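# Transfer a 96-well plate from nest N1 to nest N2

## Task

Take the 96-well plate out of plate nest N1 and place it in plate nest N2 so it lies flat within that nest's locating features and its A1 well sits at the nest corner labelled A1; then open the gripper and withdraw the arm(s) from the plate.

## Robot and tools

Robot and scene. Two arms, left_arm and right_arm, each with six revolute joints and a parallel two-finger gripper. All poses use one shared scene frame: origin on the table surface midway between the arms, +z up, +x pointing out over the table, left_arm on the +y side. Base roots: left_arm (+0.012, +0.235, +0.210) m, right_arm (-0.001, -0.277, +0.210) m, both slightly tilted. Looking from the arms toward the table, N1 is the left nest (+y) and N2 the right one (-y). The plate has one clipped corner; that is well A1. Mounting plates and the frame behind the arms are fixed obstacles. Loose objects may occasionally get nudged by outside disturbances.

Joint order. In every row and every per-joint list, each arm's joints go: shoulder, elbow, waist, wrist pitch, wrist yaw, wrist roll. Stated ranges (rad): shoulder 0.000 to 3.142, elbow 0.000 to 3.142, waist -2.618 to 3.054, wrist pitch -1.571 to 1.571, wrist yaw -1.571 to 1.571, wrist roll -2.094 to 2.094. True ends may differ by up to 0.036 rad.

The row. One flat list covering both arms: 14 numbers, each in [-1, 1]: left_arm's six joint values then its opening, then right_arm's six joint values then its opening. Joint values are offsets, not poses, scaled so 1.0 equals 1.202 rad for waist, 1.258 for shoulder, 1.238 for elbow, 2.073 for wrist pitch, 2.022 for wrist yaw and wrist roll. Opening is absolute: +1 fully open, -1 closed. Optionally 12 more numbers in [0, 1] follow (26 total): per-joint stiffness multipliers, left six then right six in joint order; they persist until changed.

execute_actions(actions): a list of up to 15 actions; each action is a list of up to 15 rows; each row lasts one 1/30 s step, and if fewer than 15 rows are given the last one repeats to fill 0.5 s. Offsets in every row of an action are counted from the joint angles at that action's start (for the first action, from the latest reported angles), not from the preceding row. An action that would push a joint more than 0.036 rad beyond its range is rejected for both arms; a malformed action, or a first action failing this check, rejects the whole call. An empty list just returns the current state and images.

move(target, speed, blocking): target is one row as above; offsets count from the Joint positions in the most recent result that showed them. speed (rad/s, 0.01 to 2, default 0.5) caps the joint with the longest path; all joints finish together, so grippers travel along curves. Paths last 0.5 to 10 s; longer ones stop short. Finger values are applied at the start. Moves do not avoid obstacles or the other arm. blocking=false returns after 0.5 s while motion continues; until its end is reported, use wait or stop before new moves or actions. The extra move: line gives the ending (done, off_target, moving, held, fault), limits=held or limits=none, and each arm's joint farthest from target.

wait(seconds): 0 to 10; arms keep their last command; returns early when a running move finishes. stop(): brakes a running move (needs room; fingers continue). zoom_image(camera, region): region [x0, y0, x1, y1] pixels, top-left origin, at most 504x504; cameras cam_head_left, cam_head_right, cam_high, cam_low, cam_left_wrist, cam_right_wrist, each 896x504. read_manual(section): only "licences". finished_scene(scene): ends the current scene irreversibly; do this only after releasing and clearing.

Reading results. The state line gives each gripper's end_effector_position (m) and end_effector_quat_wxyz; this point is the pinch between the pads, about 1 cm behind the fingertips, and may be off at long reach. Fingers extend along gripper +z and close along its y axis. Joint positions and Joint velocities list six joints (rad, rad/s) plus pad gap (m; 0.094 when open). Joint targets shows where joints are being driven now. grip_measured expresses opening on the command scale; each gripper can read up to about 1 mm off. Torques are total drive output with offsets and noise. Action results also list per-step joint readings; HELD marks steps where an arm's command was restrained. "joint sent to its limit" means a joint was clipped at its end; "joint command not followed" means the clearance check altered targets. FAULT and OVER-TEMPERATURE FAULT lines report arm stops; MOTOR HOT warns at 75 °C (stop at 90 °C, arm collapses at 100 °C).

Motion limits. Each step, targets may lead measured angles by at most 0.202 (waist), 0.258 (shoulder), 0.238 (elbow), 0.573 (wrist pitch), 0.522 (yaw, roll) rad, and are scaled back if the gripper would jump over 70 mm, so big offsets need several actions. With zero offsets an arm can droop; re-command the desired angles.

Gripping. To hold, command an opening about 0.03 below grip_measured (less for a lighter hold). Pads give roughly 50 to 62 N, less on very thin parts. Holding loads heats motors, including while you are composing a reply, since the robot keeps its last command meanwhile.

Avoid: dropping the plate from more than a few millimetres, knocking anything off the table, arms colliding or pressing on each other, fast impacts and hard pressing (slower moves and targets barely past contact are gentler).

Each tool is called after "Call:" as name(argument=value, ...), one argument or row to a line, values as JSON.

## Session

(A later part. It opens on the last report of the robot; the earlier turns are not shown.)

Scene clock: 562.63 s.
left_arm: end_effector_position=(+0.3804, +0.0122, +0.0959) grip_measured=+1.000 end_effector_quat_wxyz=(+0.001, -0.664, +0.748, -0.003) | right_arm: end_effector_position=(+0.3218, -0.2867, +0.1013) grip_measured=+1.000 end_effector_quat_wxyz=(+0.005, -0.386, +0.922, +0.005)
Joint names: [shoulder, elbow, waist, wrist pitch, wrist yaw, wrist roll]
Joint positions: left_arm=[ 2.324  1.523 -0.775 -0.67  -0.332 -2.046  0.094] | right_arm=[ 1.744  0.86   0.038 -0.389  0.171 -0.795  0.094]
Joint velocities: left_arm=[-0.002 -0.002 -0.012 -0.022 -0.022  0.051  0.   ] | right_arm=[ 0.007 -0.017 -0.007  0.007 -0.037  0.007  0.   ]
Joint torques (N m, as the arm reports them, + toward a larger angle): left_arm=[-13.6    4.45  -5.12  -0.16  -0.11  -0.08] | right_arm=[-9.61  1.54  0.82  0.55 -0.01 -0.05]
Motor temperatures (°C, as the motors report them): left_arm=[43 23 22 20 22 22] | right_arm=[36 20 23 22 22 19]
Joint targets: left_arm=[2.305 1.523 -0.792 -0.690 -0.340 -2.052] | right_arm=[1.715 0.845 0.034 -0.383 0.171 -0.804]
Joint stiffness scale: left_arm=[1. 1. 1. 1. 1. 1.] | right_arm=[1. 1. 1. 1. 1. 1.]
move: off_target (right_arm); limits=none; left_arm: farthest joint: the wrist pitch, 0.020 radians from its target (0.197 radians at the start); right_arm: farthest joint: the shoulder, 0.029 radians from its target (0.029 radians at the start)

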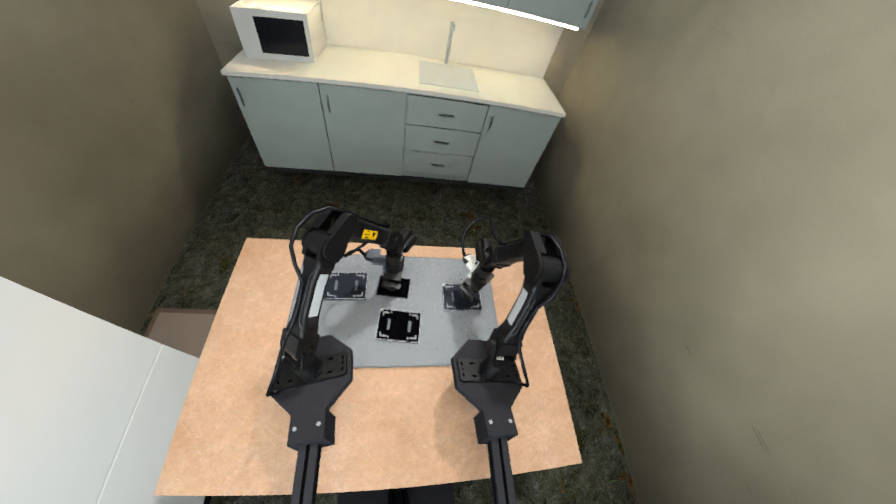

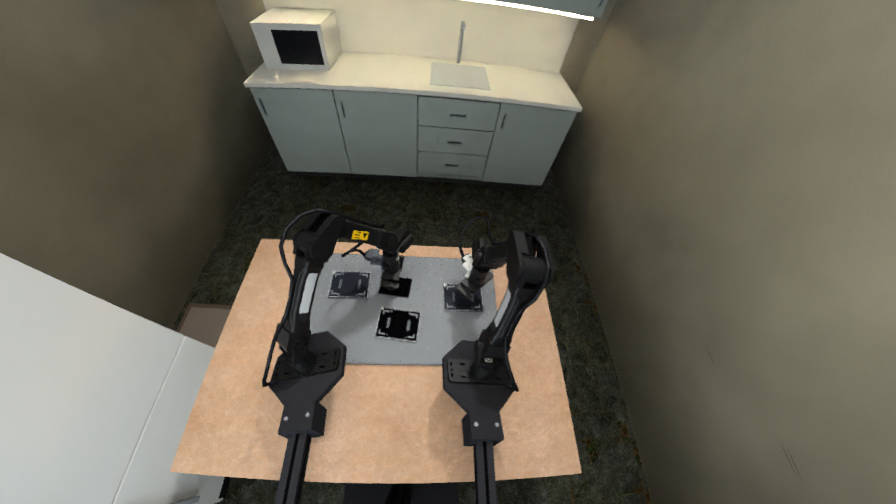

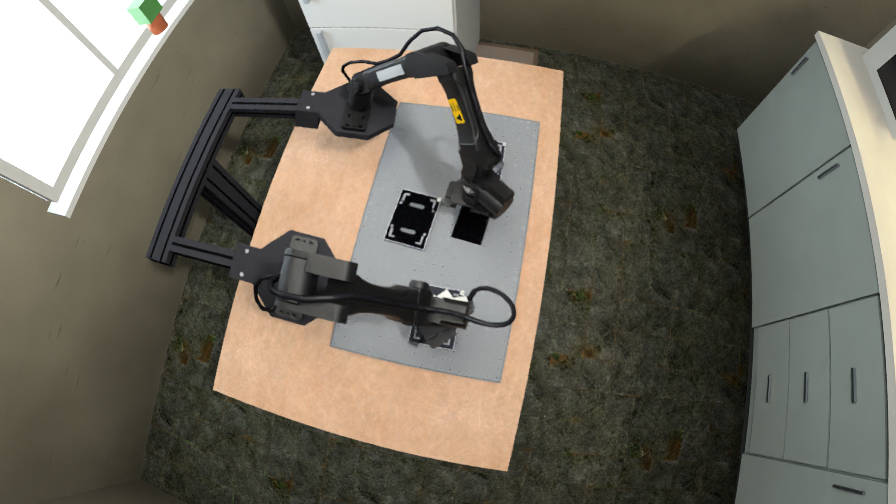

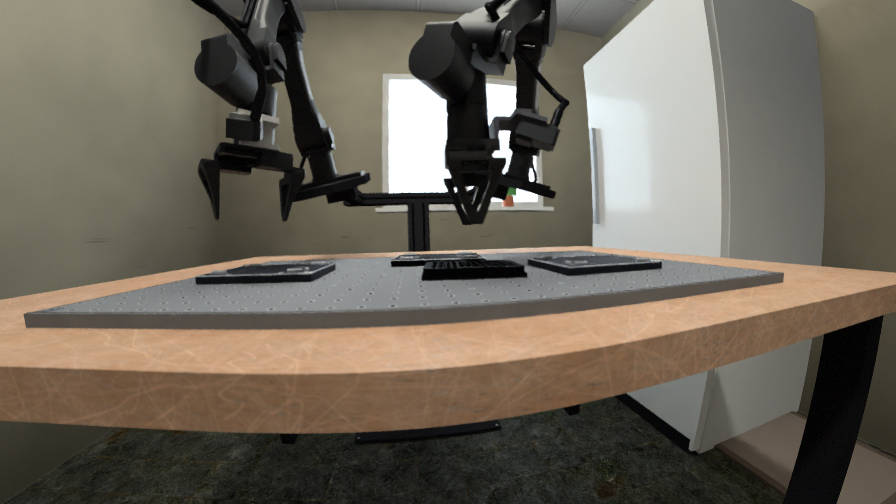

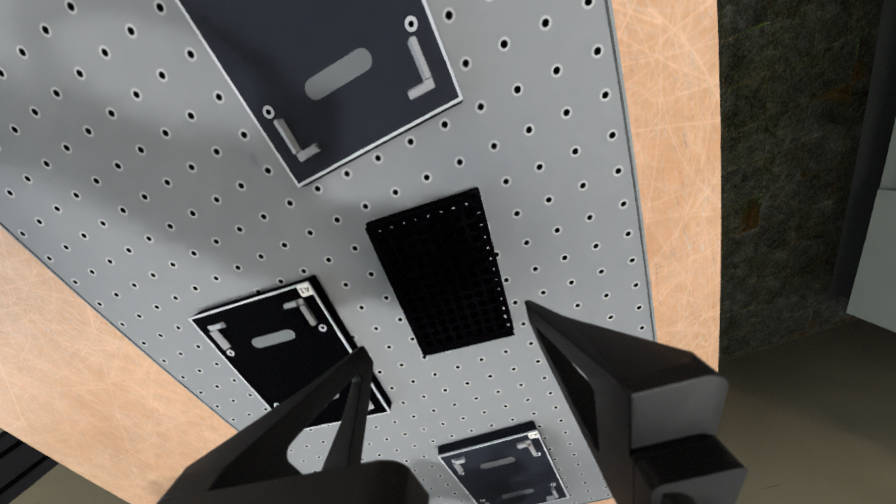

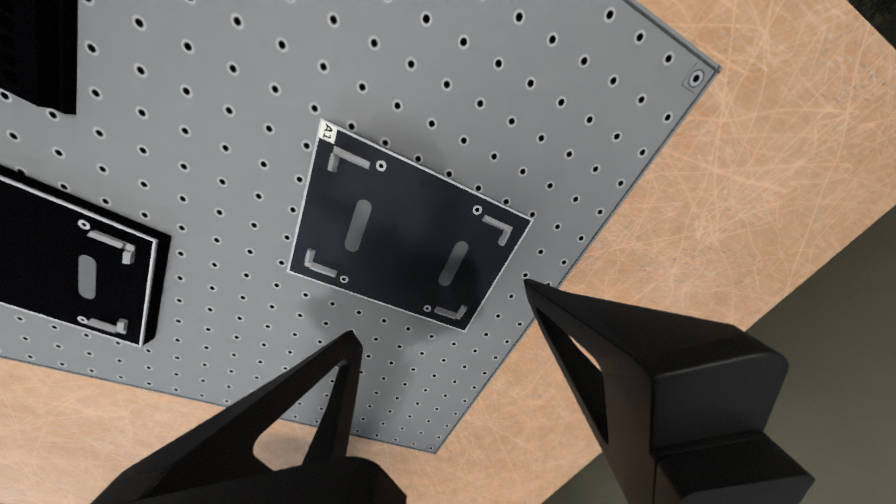

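Call:
move(
  target=[-0.6, -0.55, 0.78, 0.0, 0.02, 0.22, 1, 0.567, 0.806, 0.579, -0.227, 0.087, 0.025, 1],
  speed=0.6,
)

Scene clock: 619.80 s.
left_arm: end_effector_position=(+0.2625, +0.3706, +0.1375) grip_measured=+1.000 end_effector_quat_wxyz=(+0.009, +0.812, -0.572, -0.112) | right_arm: end_effector_position=(+0.3726, +0.0070, +0.0944) grip_measured=+1.000 end_effector_quat_wxyz=(-0.014, -0.667, +0.745, -0.007)
Joint names: [shoulder, elbow, waist, wrist pitch, wrist yaw, wrist roll]
Joint positions: left_arm=[ 1.592  0.857  0.157 -0.666 -0.295 -1.606  0.094] | right_arm=[ 2.462  1.822  0.728 -0.851  0.341 -0.754  0.094]
Joint velocities: left_arm=[ 0.012  0.002 -0.002 -0.081  0.022  0.051  0.   ] | right_arm=[ 0.017 -0.002 -0.007  0.022 -0.022 -0.007  0.   ]
Joint torques (N m, as the arm reports them, + toward a larger angle): left_arm=[-9.36  2.64 -0.28 -0.29 -0.1   0.01] | right_arm=[-11.85   5.95   3.94   0.3    0.04   0.09]
Motor temperatures (°C, as the motors report them): left_arm=[46 24 22 20 22 22] | right_arm=[37 21 24 22 22 19]
Joint targets: left_arm=[1.569 0.842 0.162 -0.670 -0.291 -1.601] | right_arm=[2.458 1.858 0.734 -0.860 0.347 -0.745]
Joint stiffness scale: left_arm=[1. 1. 1. 1. 1. 1.] | right_arm=[1. 1. 1. 1. 1. 1.]
move: off_target (left_arm, right_arm); limits=none; left_arm: farthest joint: the shoulder, 0.022 radians from its target (0.755 radians at the start); right_arm: farthest joint: the elbow, 0.036 radians from its target (0.998 radians at the start)

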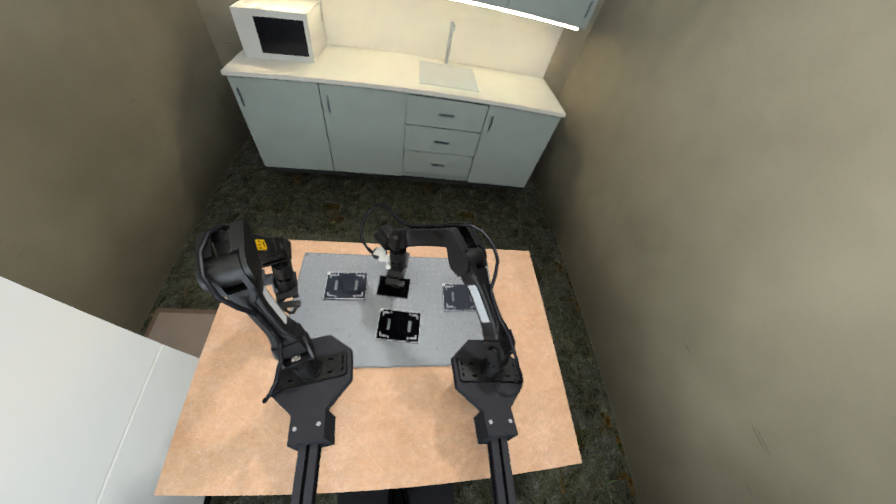

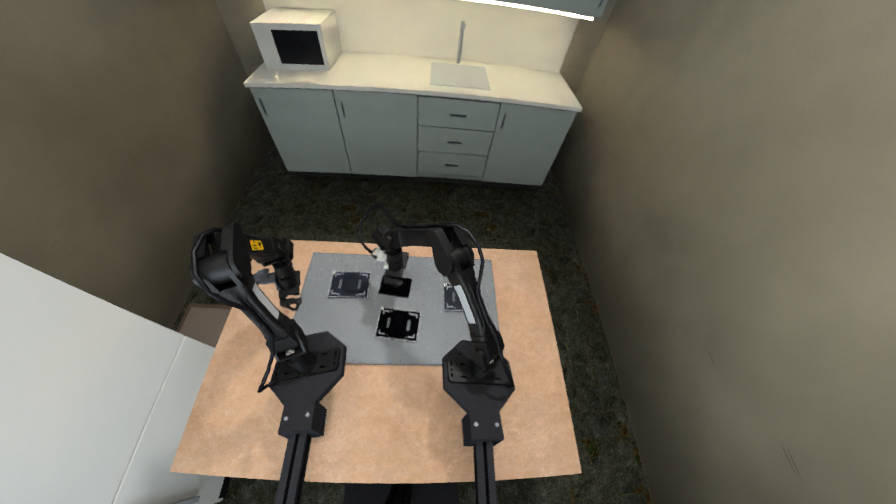

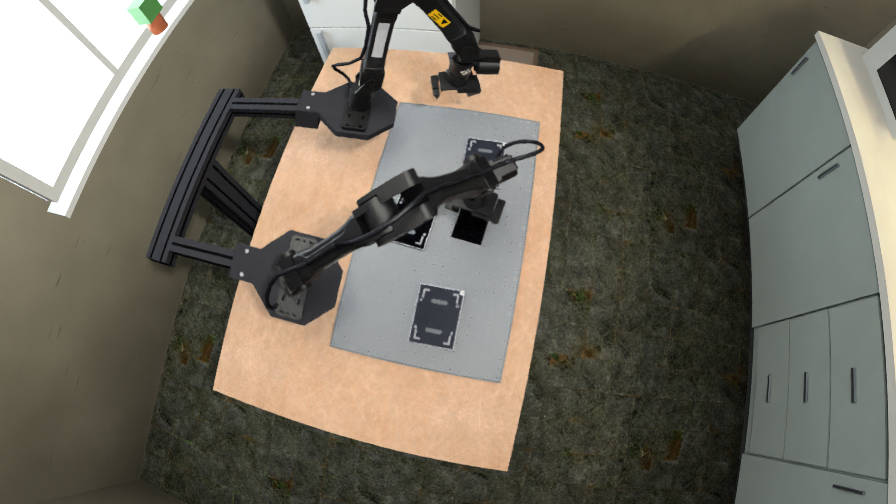

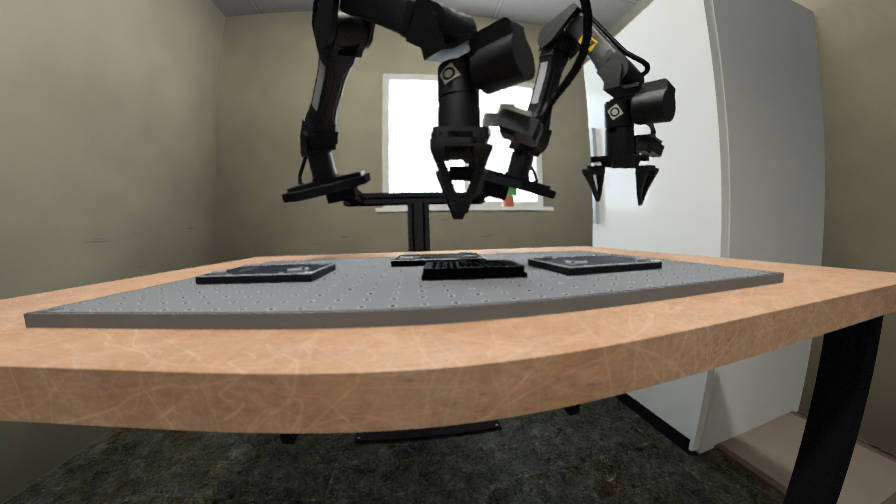

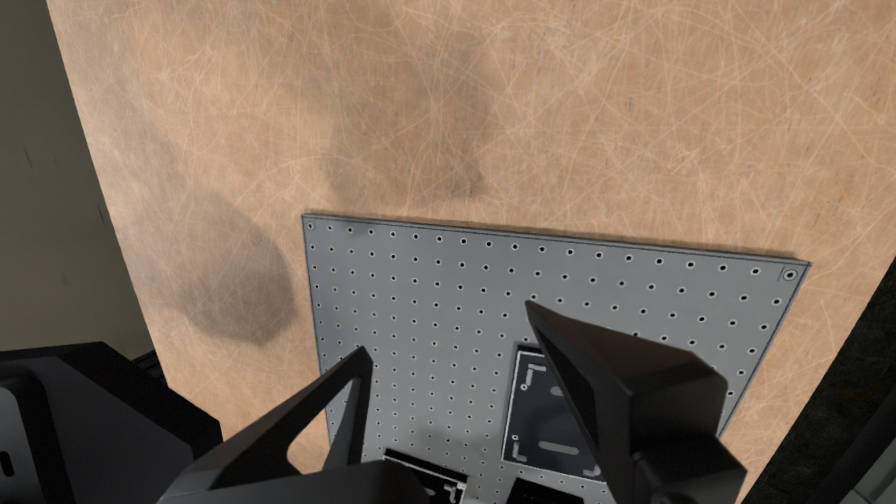

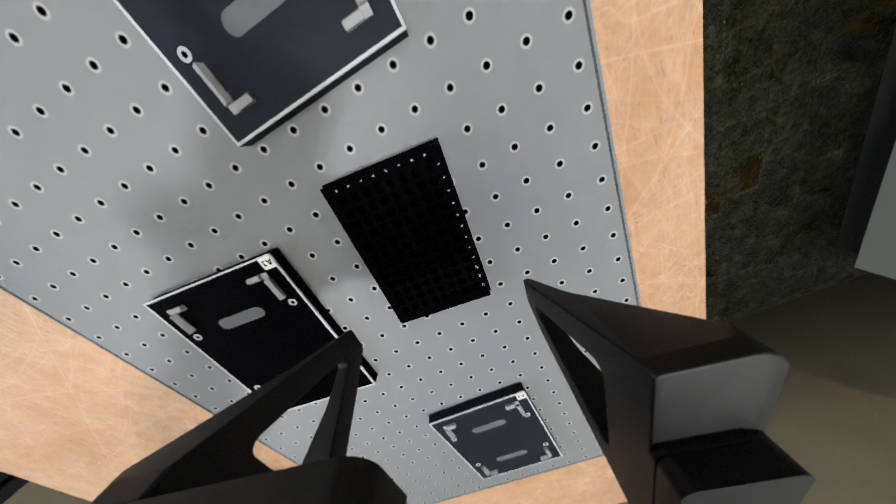

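Call:
move(
  target=[-0.018, -0.012, 0.003, 0, 0, 0, 1, 0.064, 0.032, -0.033, 0.062, -0.015, -0.018, 1],
  speed=0.3,
)

Scene clock: 645.93 s.
left_arm: end_effector_position=(+0.2625, +0.3705, +0.1375) grip_measured=+1.000 end_effector_quat_wxyz=(+0.009, +0.812, -0.572, -0.112) | right_arm: end_effector_position=(+0.3777, +0.0056, +0.0503) grip_measured=+1.000 end_effector_quat_wxyz=(-0.009, -0.659, +0.752, +0.000)
Joint names: [shoulder, elbow, waist, wrist pitch, wrist yaw, wrist roll]
Joint positions: left_arm=[ 1.592  0.857  0.157 -0.666 -0.294 -1.605  0.094] | right_arm=[ 2.551  1.822  0.684 -0.737  0.322 -0.781  0.094]
Joint velocities: left_arm=[-0.012  0.002  0.012 -0.037 -0.066 -0.081  0.   ] | right_arm=[ 0.007  0.002 -0.012  0.037 -0.022 -0.037  0.   ]
Joint torques (N m, as the arm reports them, + toward a larger angle): left_arm=[-9.4   2.66 -0.39 -0.25 -0.13 -0.04] | right_arm=[-12.36   6.08   3.92   0.6   -0.13  -0.06]
Motor temperatures (°C, as the motors report them): left_arm=[41 24 21 20 22 22] | right_arm=[40 22 24 22 22 19]
Joint targets: left_arm=[1.569 0.843 0.161 -0.666 -0.294 -1.606] | right_arm=[2.543 1.862 0.688 -0.723 0.310 -0.790]
Joint stiffness scale: left_arm=[1. 1. 1. 1. 1. 1.] | right_arm=[1. 1. 1. 1. 1. 1.]
move: off_target (left_arm, right_arm); limits=none; left_arm: farthest joint: the shoulder, 0.022 radians from its target (0.022 radians at the start); right_arm: farthest joint: the elbow, 0.039 radians from its target (0.039 radians at the start)

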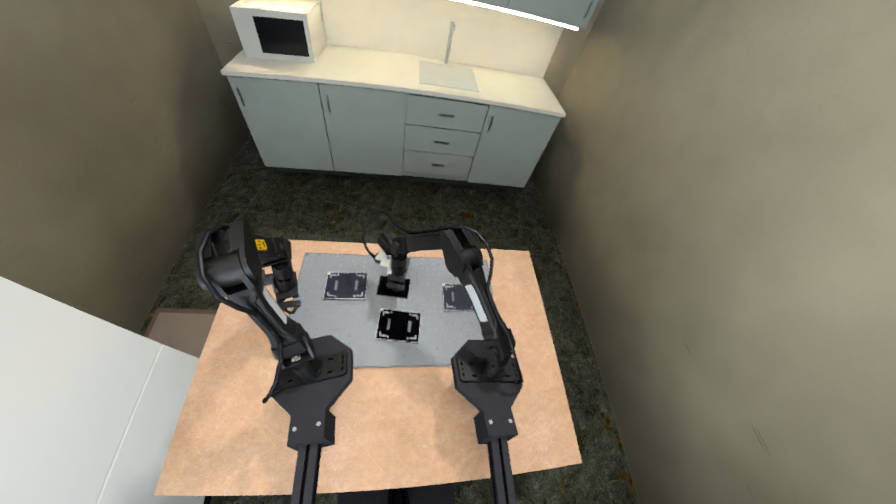

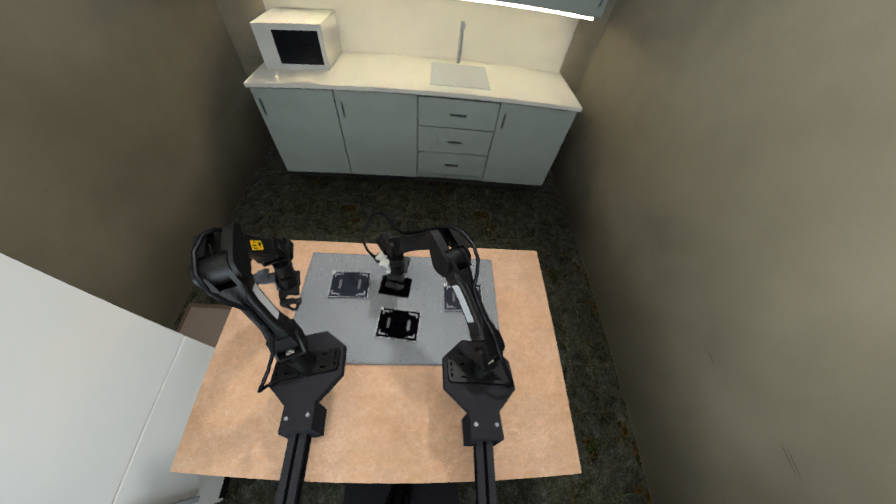

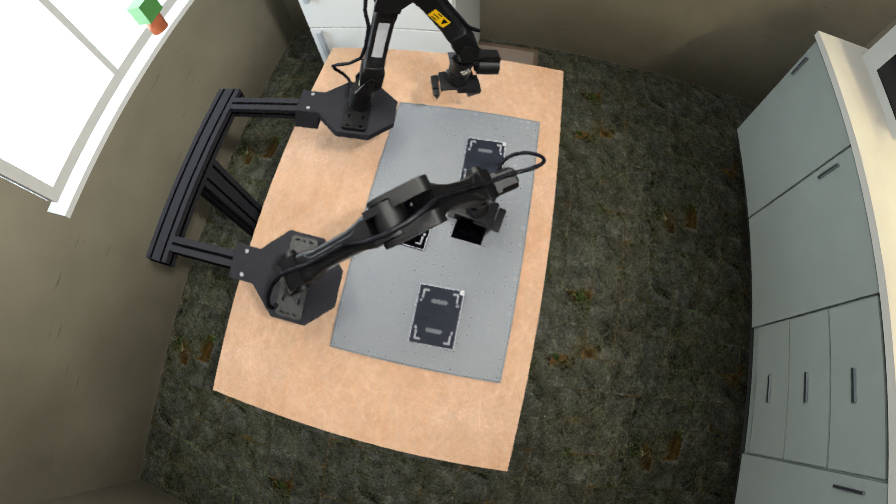

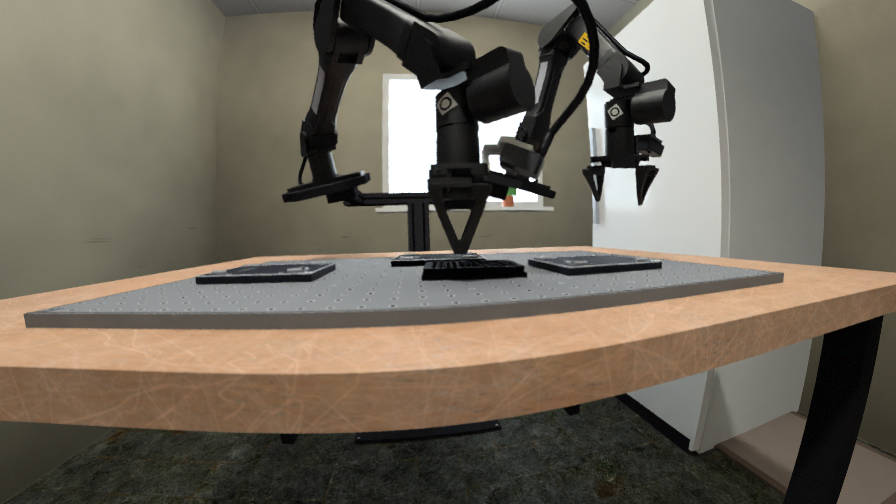

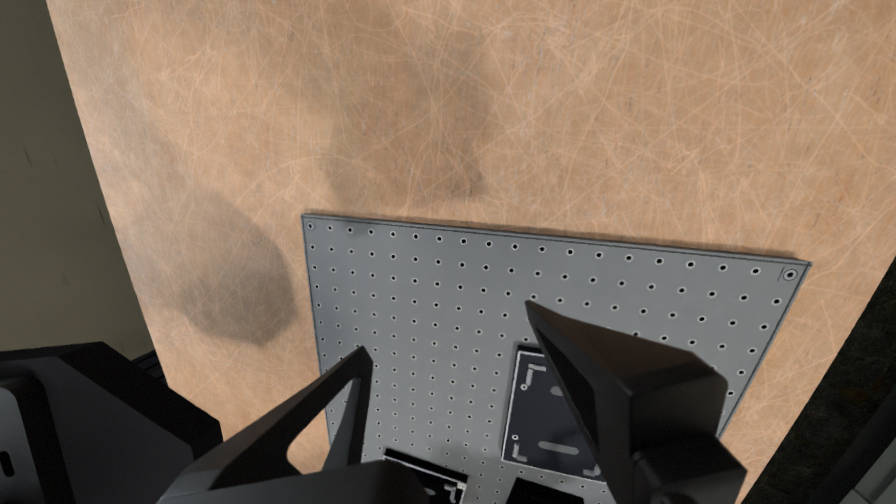

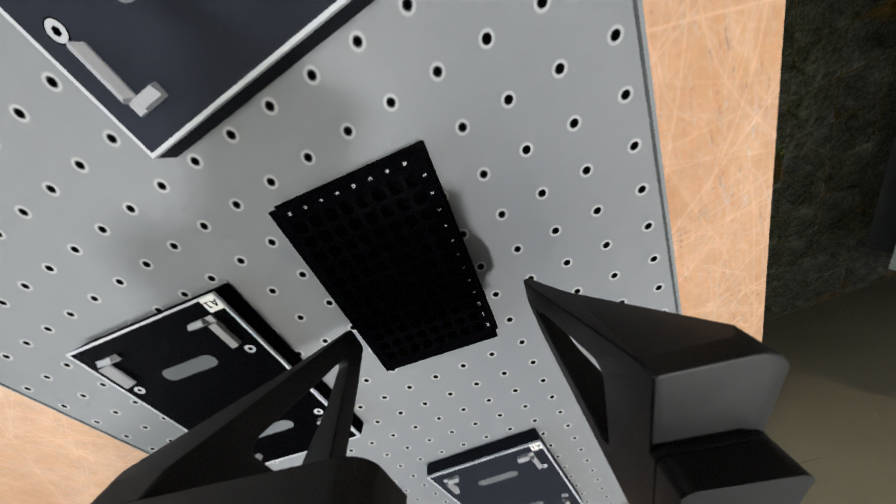

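Call:
zoom_image(
  camera="cam_low",
  region=[380, 140, 580, 300],
)

Call:
zoom_image(
  camera="cam_head_left",
  region=[320, 220, 500, 360],
)

Call:
zoom_image(
  camera="cam_high",
  region=[380, 130, 560, 280],
)

Region (380, 140, 580, 300) of cam_low's 896x504 image, scaled by 2.520, with more detail than that image has; it fills the top 403 rows of this view, and the rest is white.

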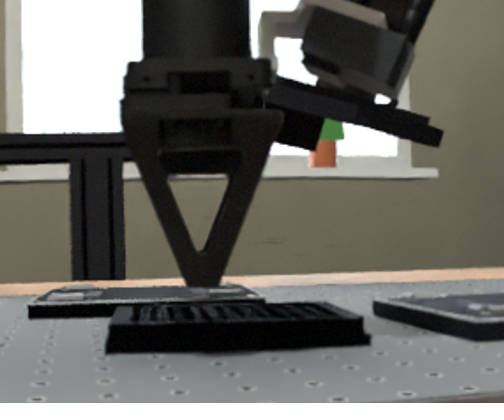

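Region (320, 220, 500, 360) of cam_head_left's 896x504 image, scaled by 2.800, with more detail than that image has.

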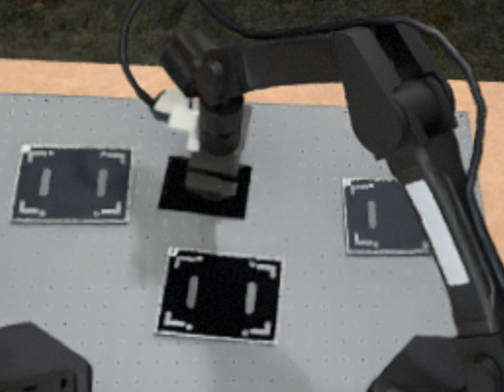

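Region (380, 130, 560, 280) of cam_high's 896x504 image, scaled by 2.800, with more detail than that image has.

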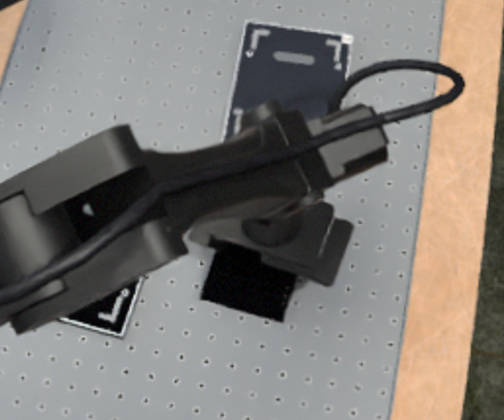

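Call:
move(
  target=[-0.018, -0.012, 0.003, 0, 0, 0, 1, -0.002, -0.034, 0.047, 0.012, 0.006, -0.035, 1],
  speed=0.2,
)

Scene clock: 726.00 s.
left_arm: end_effector_position=(+0.2625, +0.3705, +0.1375) grip_measured=+1.000 end_effector_quat_wxyz=(+0.009, +0.812, -0.572, -0.112) | right_arm: end_effector_position=(+0.3600, +0.0167, +0.0506) grip_measured=+1.000 end_effector_quat_wxyz=(+0.012, +0.698, -0.716, +0.001)
Joint names: [shoulder, elbow, waist, wrist pitch, wrist yaw, wrist roll]
Joint positions: left_arm=[ 1.592  0.857  0.157 -0.666 -0.294 -1.605  0.094] | right_arm=[ 2.551  1.792  0.725 -0.726  0.329 -0.843  0.094]
Joint velocities: left_arm=[ 0.032 -0.002  0.002 -0.007 -0.022 -0.037  0.   ] | right_arm=[ 0.012 -0.007  0.012  0.051 -0.022 -0.037  0.   ]
Joint torques (N m, as the arm reports them, + toward a larger angle): left_arm=[-9.4   2.66 -0.4  -0.25 -0.13 -0.04] | right_arm=[-11.76   2.51   4.56   0.56   0.03  -0.02]
Motor temperatures (°C, as the motors report them): left_arm=[40 23 21 20 22 22] | right_arm=[43 24 25 22 22 19]
Joint targets: left_arm=[1.569 0.843 0.161 -0.666 -0.294 -1.605] | right_arm=[2.549 1.780 0.740 -0.712 0.334 -0.852]
Joint stiffness scale: left_arm=[1. 1. 1. 1. 1. 1.] | right_arm=[1. 1. 1. 1. 1. 1.]
move: off_target (left_arm); limits=none; left_arm: farthest joint: the shoulder, 0.022 radians from its target (0.022 radians at the start); right_arm: farthest joint: the waist, 0.015 radians from its target (0.057 radians at the start)

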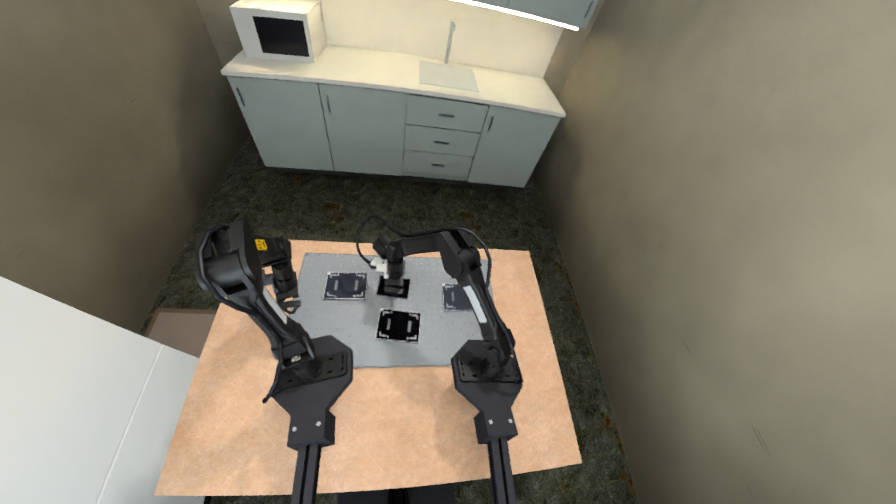

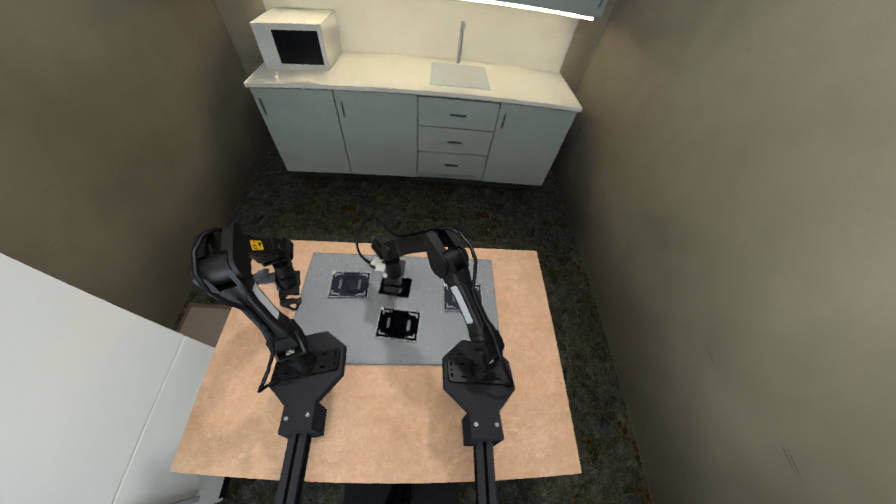

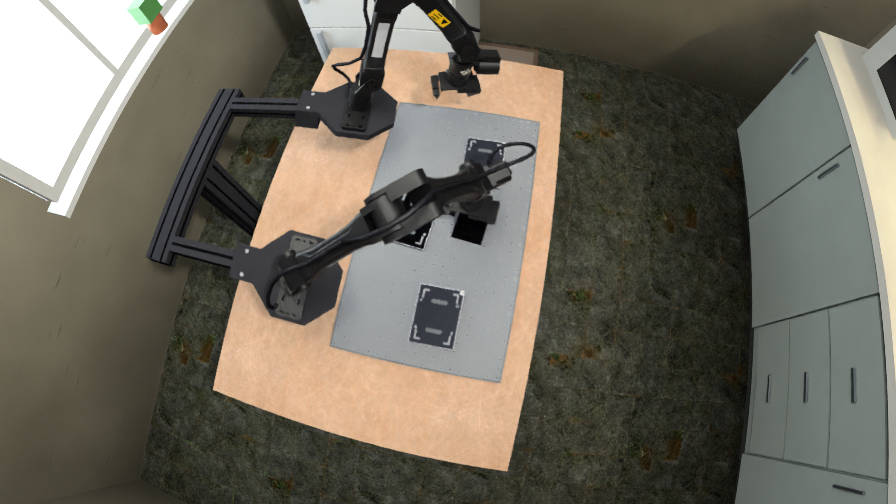

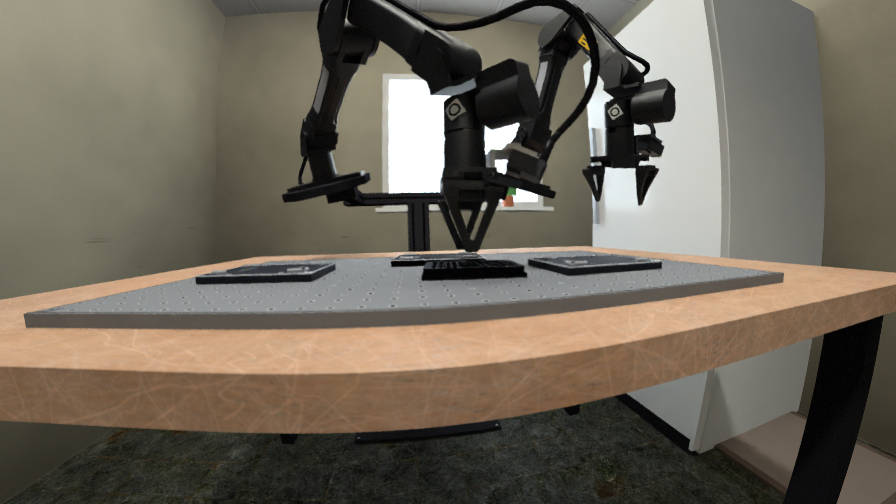

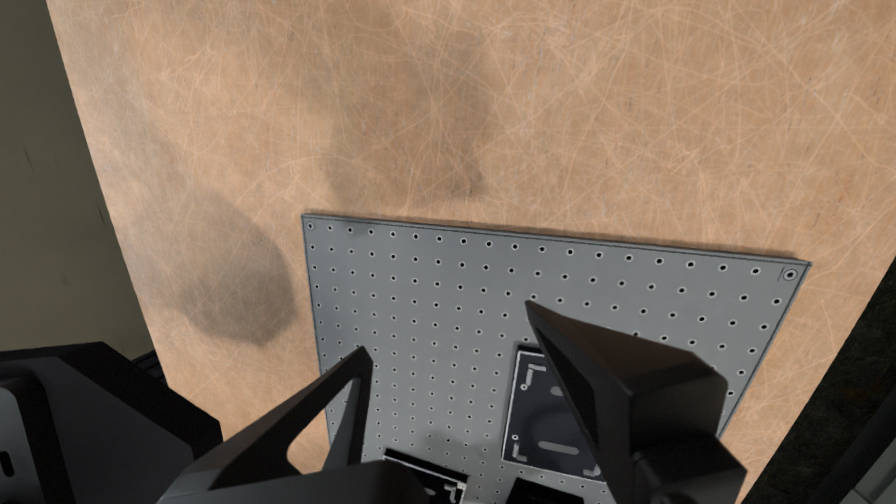

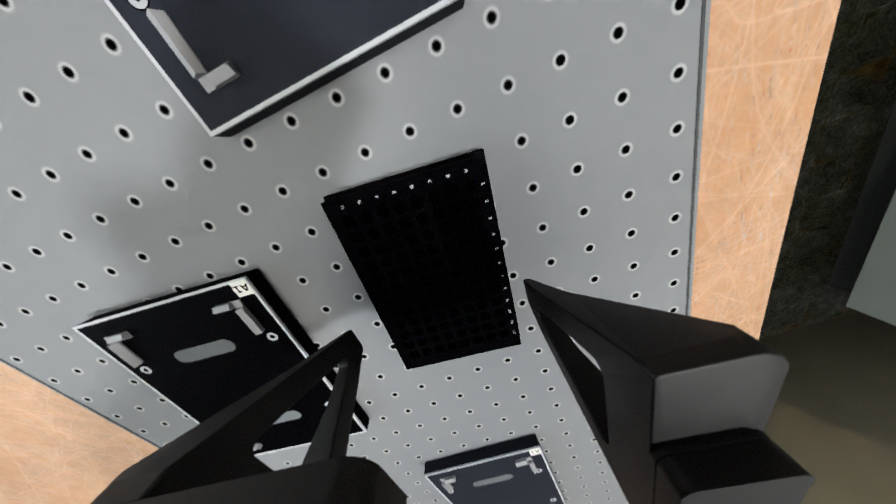

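Call:
zoom_image(
  camera="cam_low",
  region=[380, 140, 580, 300],
)

Call:
zoom_image(
  camera="cam_right_wrist",
  region=[300, 130, 560, 390],
)

Region (380, 140, 580, 300) of cam_low's 896x504 image, scaled by 2.520, with more detail than that image has; it fills the top 403 rows of this view, and the rest is white.

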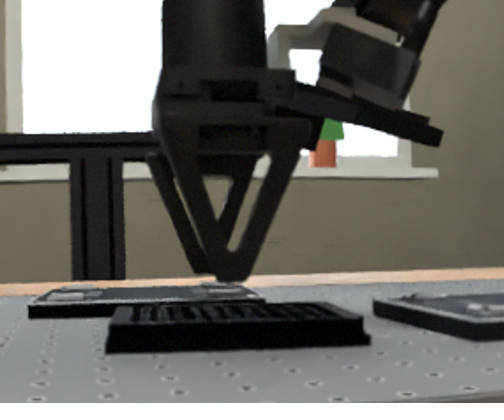

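Region (300, 130, 560, 390) of cam_right_wrist's 896x504 image, scaled by 1.938, with more detail than that image has.

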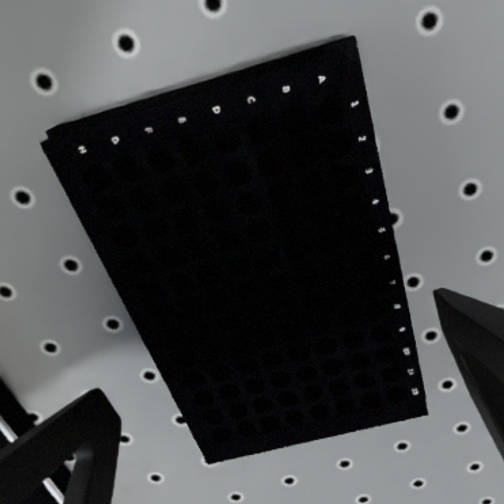

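Call:
move(
  target=[-0.018, -0.012, 0.003, 0, 0, 0, 1, 0.042, 0.073, 0.017, 0.009, 0.002, 0.025, 1],
  speed=0.15,
)

Call:
zoom_image(
  camera="cam_low",
  region=[380, 140, 580, 300],
)

Scene clock: 786.23 s.
left_arm: end_effector_position=(+0.2625, +0.3705, +0.1375) grip_measured=+1.000 end_effector_quat_wxyz=(+0.009, +0.812, -0.572, -0.112) | right_arm: end_effector_position=(+0.3658, +0.0260, +0.0403) grip_measured=+1.000 end_effector_quat_wxyz=(+0.005, +0.682, -0.732, +0.001)
Joint names: [shoulder, elbow, waist, wrist pitch, wrist yaw, wrist roll]
Joint positions: left_arm=[ 1.592  0.857  0.157 -0.666 -0.294 -1.605  0.094] | right_arm=[ 2.603  1.851  0.725 -0.72   0.33  -0.802  0.094]
Joint velocities: left_arm=[-0.007 -0.002 -0.007 -0.007 -0.051 -0.022  0.   ] | right_arm=[ 0.017 -0.017 -0.032 -0.022 -0.007 -0.007  0.   ]
Joint torques (N m, as the arm reports them, + toward a larger angle): left_arm=[-9.4   2.66 -0.4  -0.25 -0.13 -0.03] | right_arm=[-11.71   5.37   5.08   0.57   0.03   0.09]
Motor temperatures (°C, as the motors report them): left_arm=[40 23 21 20 22 22] | right_arm=[43 22 25 22 22 19]
Joint targets: left_arm=[1.569 0.843 0.161 -0.666 -0.294 -1.605] | right_arm=[2.604 1.882 0.746 -0.708 0.334 -0.792]
Joint stiffness scale: left_arm=[1. 1. 1. 1. 1. 1.] | right_arm=[1. 1. 1. 1. 1. 1.]
move: off_target (left_arm, right_arm); limits=none; left_arm: farthest joint: the shoulder, 0.022 radians from its target (0.022 radians at the start); right_arm: farthest joint: the elbow, 0.032 radians from its target (0.091 radians at the start)

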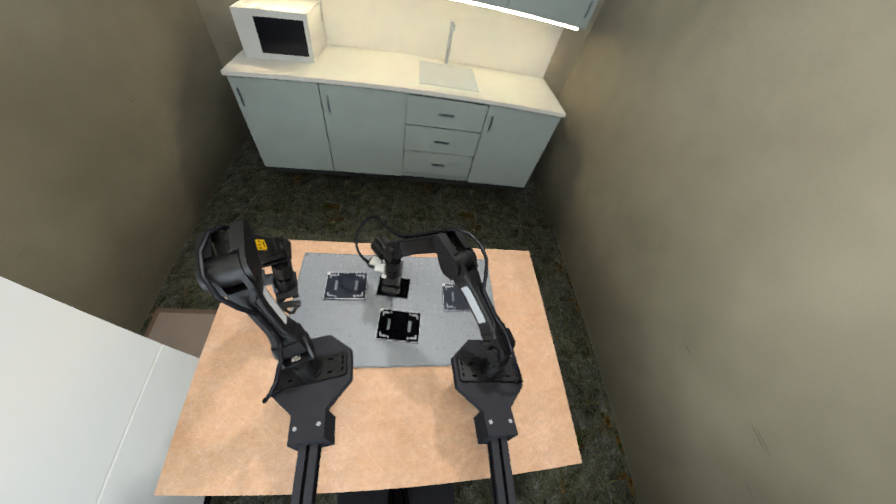

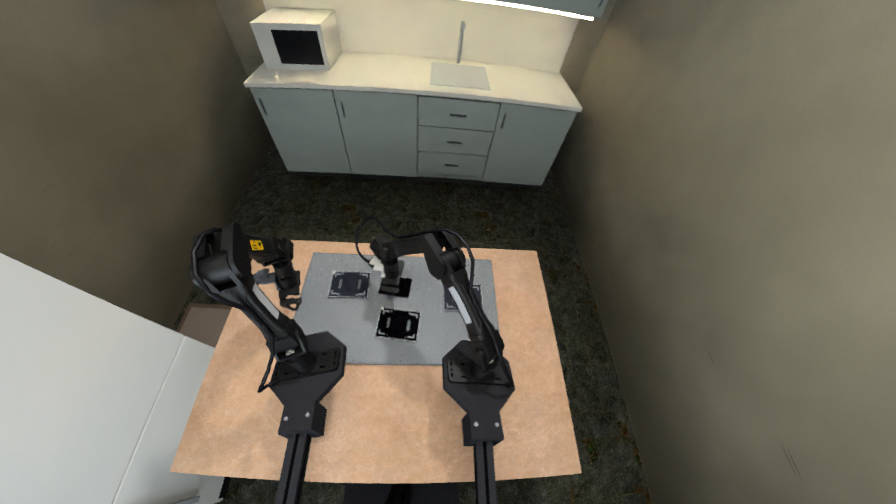

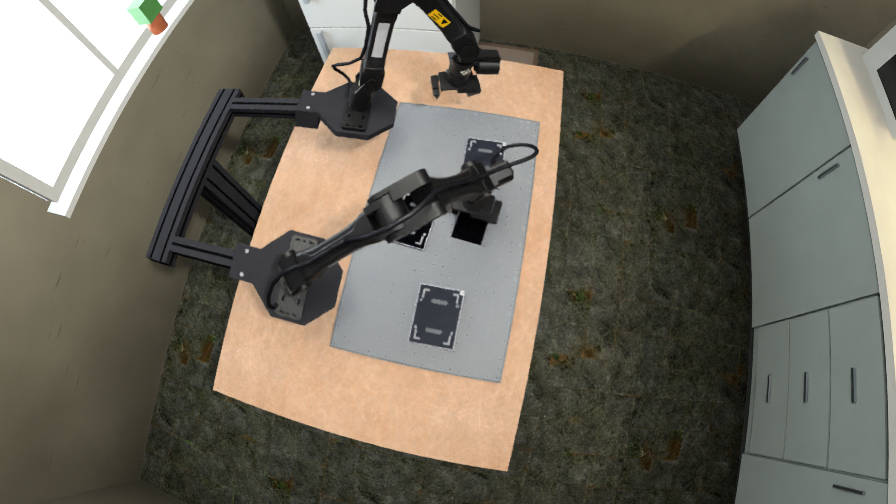

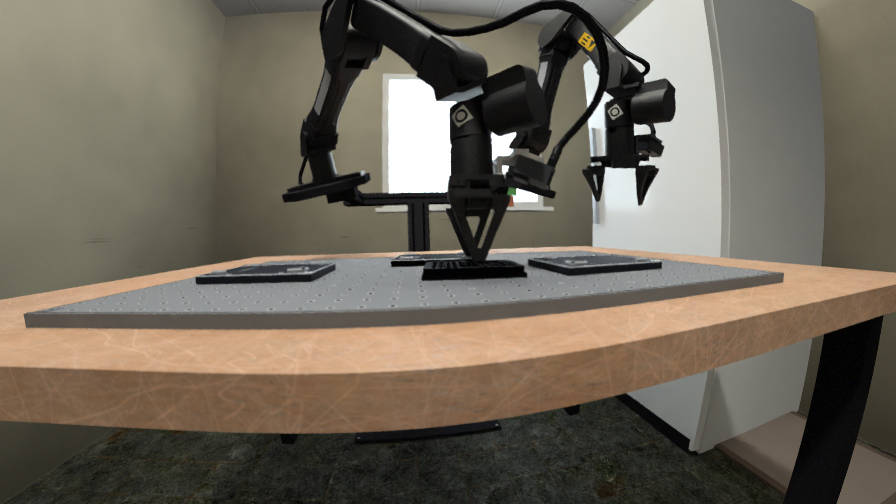

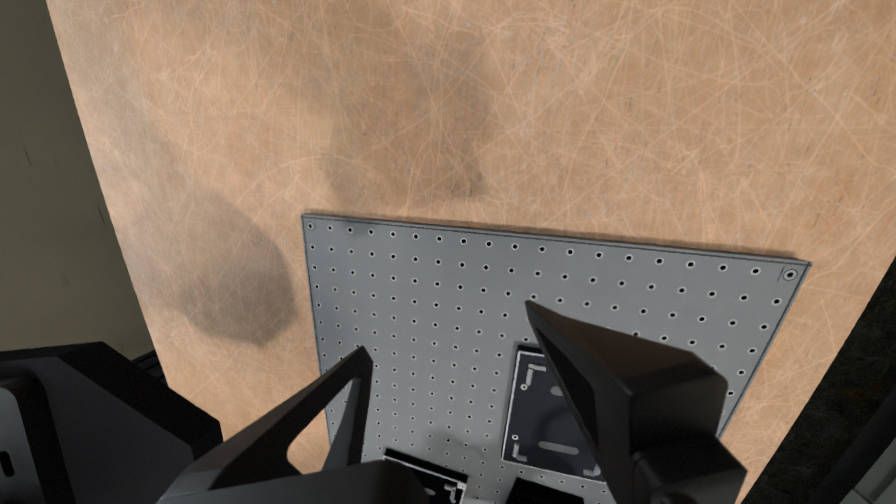

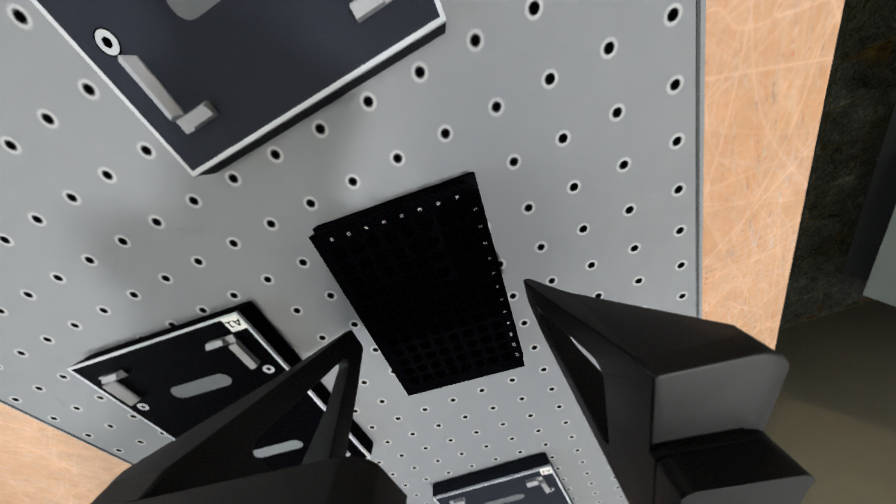

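Region (380, 140, 580, 300) of cam_low's 896x504 image, scaled by 2.520, with more detail than that image has; it fills the top 403 rows of this view, and the rest is white.

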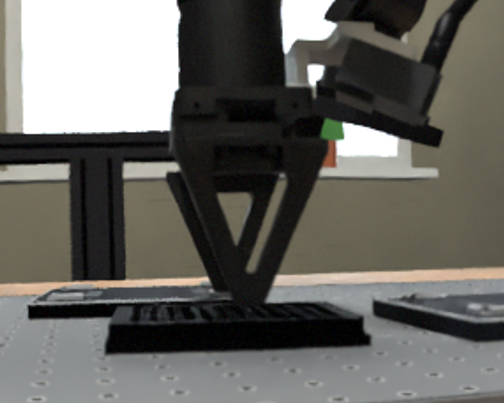

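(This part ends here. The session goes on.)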